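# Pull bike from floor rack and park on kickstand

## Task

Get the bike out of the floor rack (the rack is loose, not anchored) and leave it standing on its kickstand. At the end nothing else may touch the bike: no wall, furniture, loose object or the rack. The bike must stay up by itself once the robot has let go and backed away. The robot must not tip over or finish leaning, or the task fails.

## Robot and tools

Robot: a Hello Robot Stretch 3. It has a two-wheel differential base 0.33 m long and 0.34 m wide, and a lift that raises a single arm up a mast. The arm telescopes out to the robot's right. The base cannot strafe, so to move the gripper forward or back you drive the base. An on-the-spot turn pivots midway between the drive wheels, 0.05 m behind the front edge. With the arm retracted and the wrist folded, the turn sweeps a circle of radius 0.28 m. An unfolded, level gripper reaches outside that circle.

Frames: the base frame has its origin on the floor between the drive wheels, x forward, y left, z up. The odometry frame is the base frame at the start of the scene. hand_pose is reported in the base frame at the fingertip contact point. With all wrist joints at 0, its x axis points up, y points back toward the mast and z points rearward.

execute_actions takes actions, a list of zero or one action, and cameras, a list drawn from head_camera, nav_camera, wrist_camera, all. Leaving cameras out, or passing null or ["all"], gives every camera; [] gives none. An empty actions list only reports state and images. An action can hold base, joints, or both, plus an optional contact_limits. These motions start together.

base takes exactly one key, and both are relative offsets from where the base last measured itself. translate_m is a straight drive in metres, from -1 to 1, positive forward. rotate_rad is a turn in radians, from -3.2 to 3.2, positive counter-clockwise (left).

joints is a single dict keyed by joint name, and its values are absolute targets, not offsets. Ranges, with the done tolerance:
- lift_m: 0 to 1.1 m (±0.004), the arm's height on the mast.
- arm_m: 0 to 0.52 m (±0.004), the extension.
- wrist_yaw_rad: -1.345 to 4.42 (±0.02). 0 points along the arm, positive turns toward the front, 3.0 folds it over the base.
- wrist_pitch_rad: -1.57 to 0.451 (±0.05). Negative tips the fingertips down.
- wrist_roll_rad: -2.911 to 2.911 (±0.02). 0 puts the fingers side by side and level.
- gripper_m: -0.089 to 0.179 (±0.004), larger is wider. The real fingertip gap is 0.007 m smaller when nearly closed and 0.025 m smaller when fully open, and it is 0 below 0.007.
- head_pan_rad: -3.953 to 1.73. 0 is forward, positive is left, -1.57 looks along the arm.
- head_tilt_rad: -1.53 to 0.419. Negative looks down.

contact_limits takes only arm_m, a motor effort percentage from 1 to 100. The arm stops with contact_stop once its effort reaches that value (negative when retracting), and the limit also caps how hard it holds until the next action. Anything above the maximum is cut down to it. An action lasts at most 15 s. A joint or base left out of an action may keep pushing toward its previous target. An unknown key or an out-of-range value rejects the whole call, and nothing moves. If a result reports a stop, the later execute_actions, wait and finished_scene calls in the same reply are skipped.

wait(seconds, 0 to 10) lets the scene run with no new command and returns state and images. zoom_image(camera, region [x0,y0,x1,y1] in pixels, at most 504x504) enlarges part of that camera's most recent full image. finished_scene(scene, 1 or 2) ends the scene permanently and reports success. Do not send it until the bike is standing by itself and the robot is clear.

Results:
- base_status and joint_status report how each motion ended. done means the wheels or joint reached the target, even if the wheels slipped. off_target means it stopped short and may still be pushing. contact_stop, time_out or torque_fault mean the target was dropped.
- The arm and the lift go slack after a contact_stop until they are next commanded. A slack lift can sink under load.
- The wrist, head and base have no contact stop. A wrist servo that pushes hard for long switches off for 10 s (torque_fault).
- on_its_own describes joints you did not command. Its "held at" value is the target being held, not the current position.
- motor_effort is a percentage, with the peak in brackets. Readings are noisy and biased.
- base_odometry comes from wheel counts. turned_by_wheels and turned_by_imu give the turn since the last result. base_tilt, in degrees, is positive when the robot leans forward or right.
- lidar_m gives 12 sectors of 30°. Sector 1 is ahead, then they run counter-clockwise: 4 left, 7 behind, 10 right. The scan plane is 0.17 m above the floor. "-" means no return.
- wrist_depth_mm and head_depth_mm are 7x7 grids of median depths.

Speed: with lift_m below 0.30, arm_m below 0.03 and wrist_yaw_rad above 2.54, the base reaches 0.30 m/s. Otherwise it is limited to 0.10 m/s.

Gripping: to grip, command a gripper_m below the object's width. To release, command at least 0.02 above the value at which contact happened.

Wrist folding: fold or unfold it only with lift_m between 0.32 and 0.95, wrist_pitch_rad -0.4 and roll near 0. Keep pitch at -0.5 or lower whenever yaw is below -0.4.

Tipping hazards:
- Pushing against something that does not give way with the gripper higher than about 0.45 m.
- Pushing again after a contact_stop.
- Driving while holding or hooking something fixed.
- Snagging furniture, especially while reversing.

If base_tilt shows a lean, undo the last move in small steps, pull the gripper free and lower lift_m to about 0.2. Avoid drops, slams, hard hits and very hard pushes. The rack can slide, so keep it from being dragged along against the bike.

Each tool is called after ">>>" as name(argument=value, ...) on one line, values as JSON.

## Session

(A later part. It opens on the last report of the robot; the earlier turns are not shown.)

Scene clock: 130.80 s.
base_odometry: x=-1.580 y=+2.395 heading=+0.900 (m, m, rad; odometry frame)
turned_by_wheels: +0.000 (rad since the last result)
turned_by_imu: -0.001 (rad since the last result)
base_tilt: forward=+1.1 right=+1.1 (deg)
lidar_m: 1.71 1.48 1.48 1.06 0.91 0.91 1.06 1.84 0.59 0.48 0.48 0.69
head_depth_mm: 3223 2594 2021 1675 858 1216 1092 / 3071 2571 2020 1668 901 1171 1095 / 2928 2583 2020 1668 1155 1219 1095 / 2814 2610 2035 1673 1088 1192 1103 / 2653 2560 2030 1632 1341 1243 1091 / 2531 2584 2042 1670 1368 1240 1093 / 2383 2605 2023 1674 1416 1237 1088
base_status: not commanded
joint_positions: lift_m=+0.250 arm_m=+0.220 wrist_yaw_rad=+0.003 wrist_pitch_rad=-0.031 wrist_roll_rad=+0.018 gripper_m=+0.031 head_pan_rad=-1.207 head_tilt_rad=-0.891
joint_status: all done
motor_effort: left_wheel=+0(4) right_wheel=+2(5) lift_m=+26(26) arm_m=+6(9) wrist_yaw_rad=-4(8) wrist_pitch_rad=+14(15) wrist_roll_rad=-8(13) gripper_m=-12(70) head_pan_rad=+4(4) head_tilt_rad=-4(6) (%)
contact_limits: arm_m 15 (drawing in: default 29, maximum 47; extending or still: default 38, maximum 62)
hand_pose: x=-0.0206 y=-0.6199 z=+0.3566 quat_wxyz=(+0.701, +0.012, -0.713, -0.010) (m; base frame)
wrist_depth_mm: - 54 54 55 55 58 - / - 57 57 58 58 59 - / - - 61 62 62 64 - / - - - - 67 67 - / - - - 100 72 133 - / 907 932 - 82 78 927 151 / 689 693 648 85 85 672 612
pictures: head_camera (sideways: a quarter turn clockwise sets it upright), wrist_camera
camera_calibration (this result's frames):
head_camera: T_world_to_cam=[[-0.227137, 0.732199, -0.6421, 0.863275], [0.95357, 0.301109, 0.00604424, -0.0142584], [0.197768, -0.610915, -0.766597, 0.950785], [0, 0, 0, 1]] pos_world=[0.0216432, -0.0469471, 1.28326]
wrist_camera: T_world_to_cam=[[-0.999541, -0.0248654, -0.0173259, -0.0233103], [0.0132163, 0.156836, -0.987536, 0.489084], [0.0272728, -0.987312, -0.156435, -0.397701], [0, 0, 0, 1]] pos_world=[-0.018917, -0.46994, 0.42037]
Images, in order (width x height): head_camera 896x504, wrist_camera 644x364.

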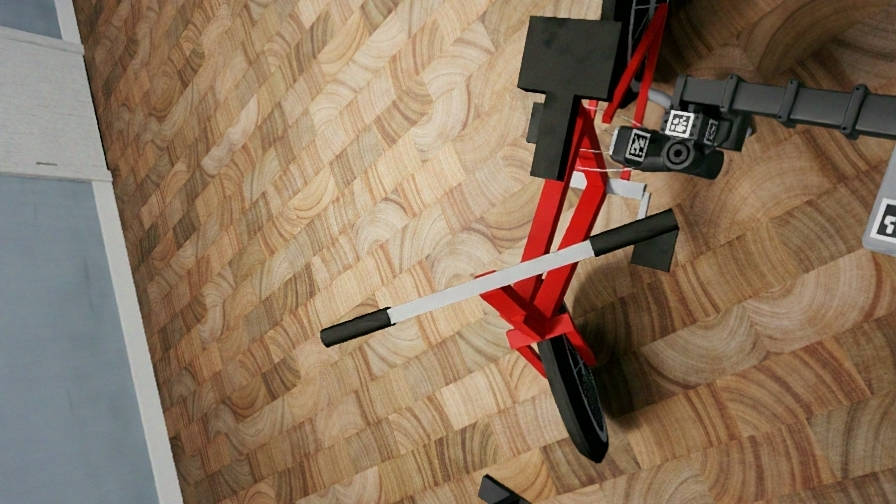

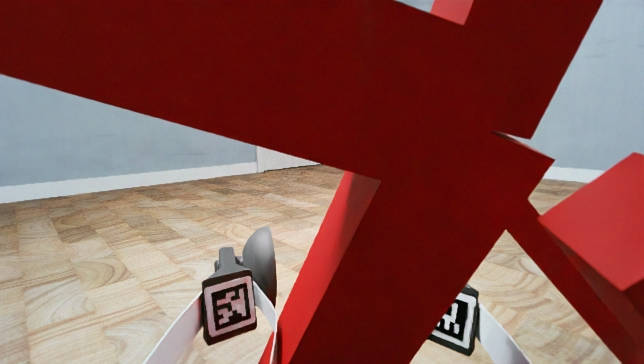

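>>> execute_actions(actions=[{"joints":{"gripper_m":0.1,"arm_m":0.19,"head_pan_rad":-1.75}}], cameras=["head_camera","wrist_camera"])

Scene clock: 136.57 s.
base_odometry: x=-1.580 y=+2.395 heading=+0.900 (m, m, rad; odometry frame)
turned_by_wheels: +0.000 (rad since the last result)
turned_by_imu: -0.001 (rad since the last result)
base_tilt: forward=+1.2 right=+1.1 (deg)
lidar_m: 1.71 1.48 1.48 1.06 0.91 0.91 1.06 1.83 0.59 0.48 0.48 0.69
head_depth_mm: 2800 2592 2014 1673 1419 1235 1093 / 2962 2582 2026 1683 1366 1230 1112 / 3075 2583 2041 1669 1347 1256 1134 / 3220 2551 2043 1671 1115 1193 1108 / 3361 2586 2025 1669 1084 1204 1095 / 3368 2569 2042 1688 1402 1191 1092 / 3061 2572 2026 1673 1331 1236 1092
base_status: not commanded
joint_positions: lift_m=+0.250 arm_m=+0.190 wrist_yaw_rad=-0.001 wrist_pitch_rad=-0.005 wrist_roll_rad=+0.005 gripper_m=+0.100 head_pan_rad=-1.743 head_tilt_rad=-0.891
joint_status: all done
motor_effort: left_wheel=+1(0) right_wheel=+0(2) lift_m=+25(26) arm_m=-5(11) wrist_yaw_rad=+0(3) wrist_pitch_rad=+7(14) wrist_roll_rad=-2(8) gripper_m=+1(82) head_pan_rad=-3(41) head_tilt_rad=-5(4) (%)
hand_pose: x=-0.0217 y=-0.5914 z=+0.3632 quat_wxyz=(+0.706, +0.002, -0.709, -0.002) (m; base frame)
wrist_depth_mm: - 78 81 - - 85 - / - 83 84 84 87 - - / - - 89 90 90 - - / - - - - 96 95 - / - - - 126 103 61 - / 956 935 960 113 112 65 68 / 708 694 677 119 681 693 71
pictures: head_camera (sideways: a quarter turn clockwise sets it upright), wrist_camera
camera_calibration (this result's frames):
head_camera: T_world_to_cam=[[0.178576, 0.745532, -0.6421, 0.8608], [0.97364, -0.228009, 0.00604422, -0.0143809], [-0.141898, -0.626254, -0.766597, 0.952857], [0, 0, 0, 1]] pos_world=[-0.0045076, -0.0483021, 1.28326]
wrist_camera: T_world_to_cam=[[-0.999765, -0.021318, -0.0038663, -0.0263202], [0.001037, 0.131163, -0.99136, 0.477122], [0.0216409, -0.991132, -0.13111, -0.380119], [0, 0, 0, 1]] pos_world=[-0.0185827, -0.43989, 0.42306]
Images, in order (width x height): head_camera 896x504, wrist_camera 644x364.

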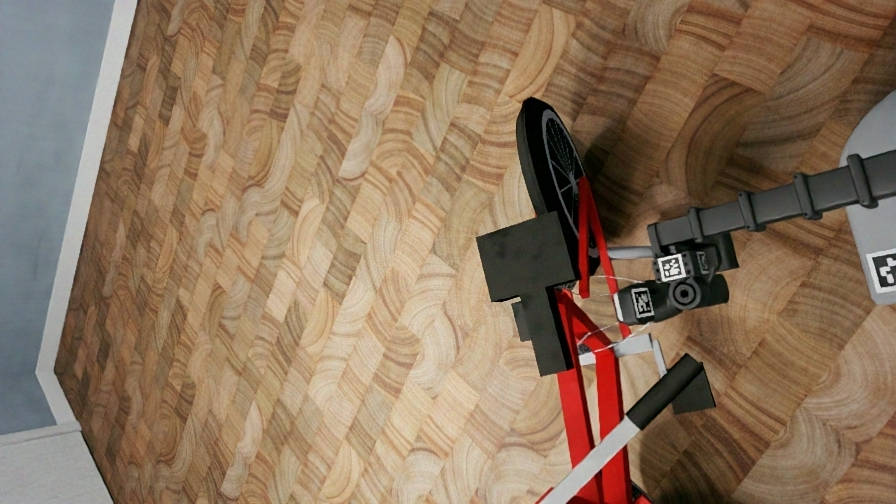

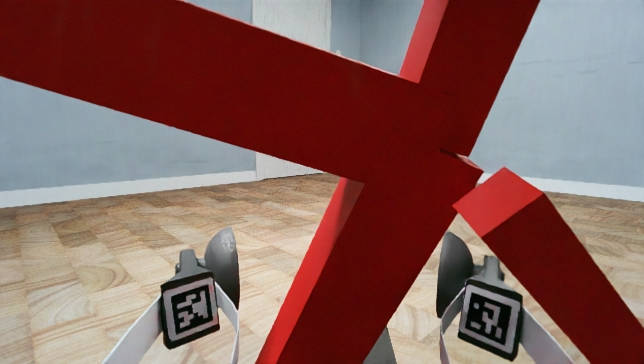

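The bike stays on its stand. Withdraw.

>>> execute_actions(actions=[{"joints":{"arm_m":0.0}}], cameras=["head_camera"])

Scene clock: 142.80 s.
base_odometry: x=-1.580 y=+2.395 heading=+0.900 (m, m, rad; odometry frame)
turned_by_wheels: +0.000 (rad since the last result)
turned_by_imu: -0.001 (rad since the last result)
base_tilt: forward=+1.2 right=+1.1 (deg)
lidar_m: 1.71 1.48 1.48 1.06 0.91 0.91 1.06 1.83 0.59 0.48 0.48 0.69
head_depth_mm: 2839 2582 2041 1671 1415 1242 1089 / 2980 2588 2034 1666 1375 1242 1113 / 3107 2570 2047 1678 1330 1241 1133 / 3228 2569 2022 1687 1117 1214 - / 3406 2574 2021 1675 1136 1239 1092 / 3384 2558 2026 1659 1394 1191 1095 / 3038 2545 2028 1677 1337 1236 1094
base_status: not commanded
joint_positions: lift_m=+0.250 arm_m=+0.000 wrist_yaw_rad=+0.003 wrist_pitch_rad=-0.004 wrist_roll_rad=+0.004 gripper_m=+0.100 head_pan_rad=-1.743 head_tilt_rad=-0.891
joint_status: all done
motor_effort: left_wheel=+1(3) right_wheel=-1(5) lift_m=+26(26) arm_m=-5(6) wrist_yaw_rad=-2(17) wrist_pitch_rad=+7(11) wrist_roll_rad=-2(2) gripper_m=+1(3) head_pan_rad=-3(3) head_tilt_rad=-4(4) (%)
hand_pose: x=-0.0207 y=-0.4014 z=+0.3633 quat_wxyz=(+0.706, +0.003, -0.708, -0.001) (m; base frame)
wrist_depth_mm: 250 - - 242 216 205 - / - 261 269 - - - - / - - - 278 - - - / 324 - - - - - - / 311 342 - 525 - 327 318 / 381 339 947 433 - 336 338 / 404 476 363 684 386 369 363
pictures: head_camera (sideways: a quarter turn clockwise sets it upright)
camera_calibration (this result's frames):
head_camera: T_world_to_cam=[[0.178744, 0.745492, -0.642101, 0.860799], [0.973589, -0.228228, 0.00604424, -0.0143806], [-0.142039, -0.626222, -0.766597, 0.952858], [0, 0, 0, 1]] pos_world=[-0.00451847, -0.0482998, 1.28326]
Images, in order (width x height): head_camera 896x504.

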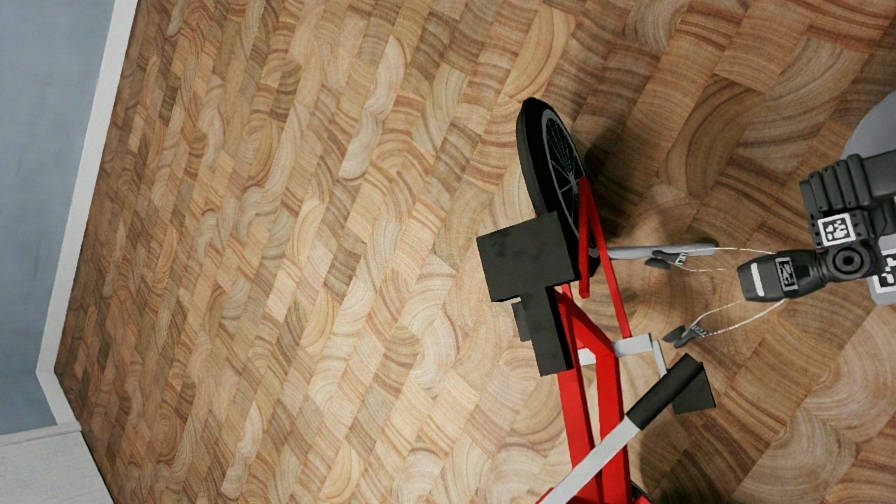

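>>> execute_actions(actions=[{"base":{"translate_m":-0.6},"joints":{"head_pan_rad":-1.0}}], cameras=["head_camera"])

>>> finished_scene(scene=1)

Scene clock: 158.50 s.
base_odometry: x=-1.952 y=+1.925 heading=+0.900 (m, m, rad; odometry frame)
turned_by_wheels: +0.000 (rad since the last result)
turned_by_imu: -0.003 (rad since the last result)
base_tilt: forward=+1.2 right=+1.1 (deg)
lidar_m: 2.20 1.90 0.98 0.56 0.49 0.49 0.56 0.98 2.87 0.64 0.64 0.83
head_depth_mm: 3162 2576 2028 1677 1426 1240 1099 / 3078 2576 2027 1672 1421 1234 1096 / 3021 2572 2025 1670 1352 1238 1115 / 2998 2593 2019 1674 1337 1235 1088 / 2888 2593 2023 1365 1365 1236 1091 / 2798 2582 2042 1277 1388 1245 1092 / 2729 2587 2044 1521 1385 1243 1091
base_status: done
joint_positions: lift_m=+0.250 arm_m=+0.000 wrist_yaw_rad=+0.003 wrist_pitch_rad=-0.004 wrist_roll_rad=+0.004 gripper_m=+0.100 head_pan_rad=-1.007 head_tilt_rad=-0.891
joint_status: all done
motor_effort: left_wheel=+1(2) right_wheel=-1(4) lift_m=+25(26) arm_m=-5(5) wrist_yaw_rad=-2(3) wrist_pitch_rad=+7(6) wrist_roll_rad=-2(2) gripper_m=-1(0) head_pan_rad=+4(42) head_tilt_rad=-5(4) (%)
hand_pose: x=-0.0207 y=-0.4014 z=+0.3633 quat_wxyz=(+0.706, +0.003, -0.708, -0.001) (m; base frame)
wrist_depth_mm: - - - - - - - / - - - - - - - / - - - - - - - / - - - - - - - / 345 368 - - - - - / 367 372 971 989 973 - 981 / 388 398 702 710 738 691 743
pictures: head_camera (sideways: a quarter turn clockwise sets it upright)
camera_calibration (this result's frames):
head_camera: T_world_to_cam=[[-0.368046, 0.672495, -0.6421, 0.864134], [0.874762, 0.484515, 0.00604423, -0.0137777], [0.315172, -0.559461, -0.766597, 0.950069], [0, 0, 0, 1]] pos_world=[0.0306585, -0.0429244, 1.28326]
Images, in order (width x height): head_camera 896x504.

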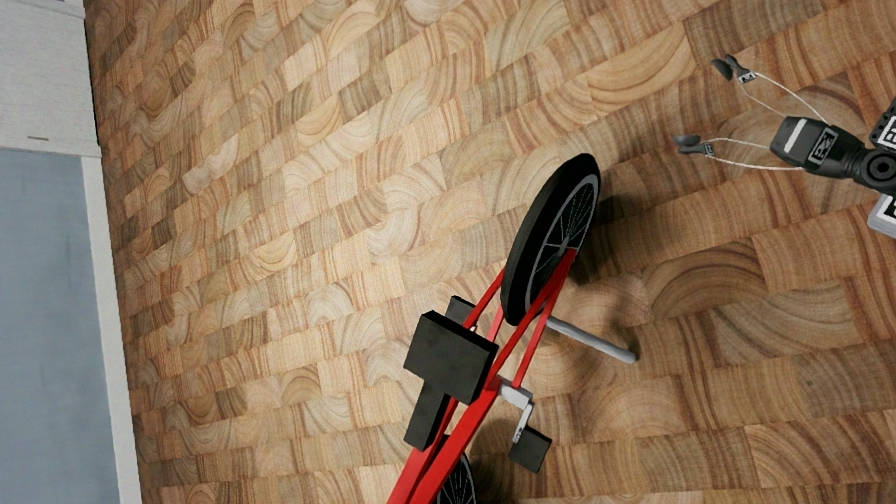

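The scene is finished: the task was done.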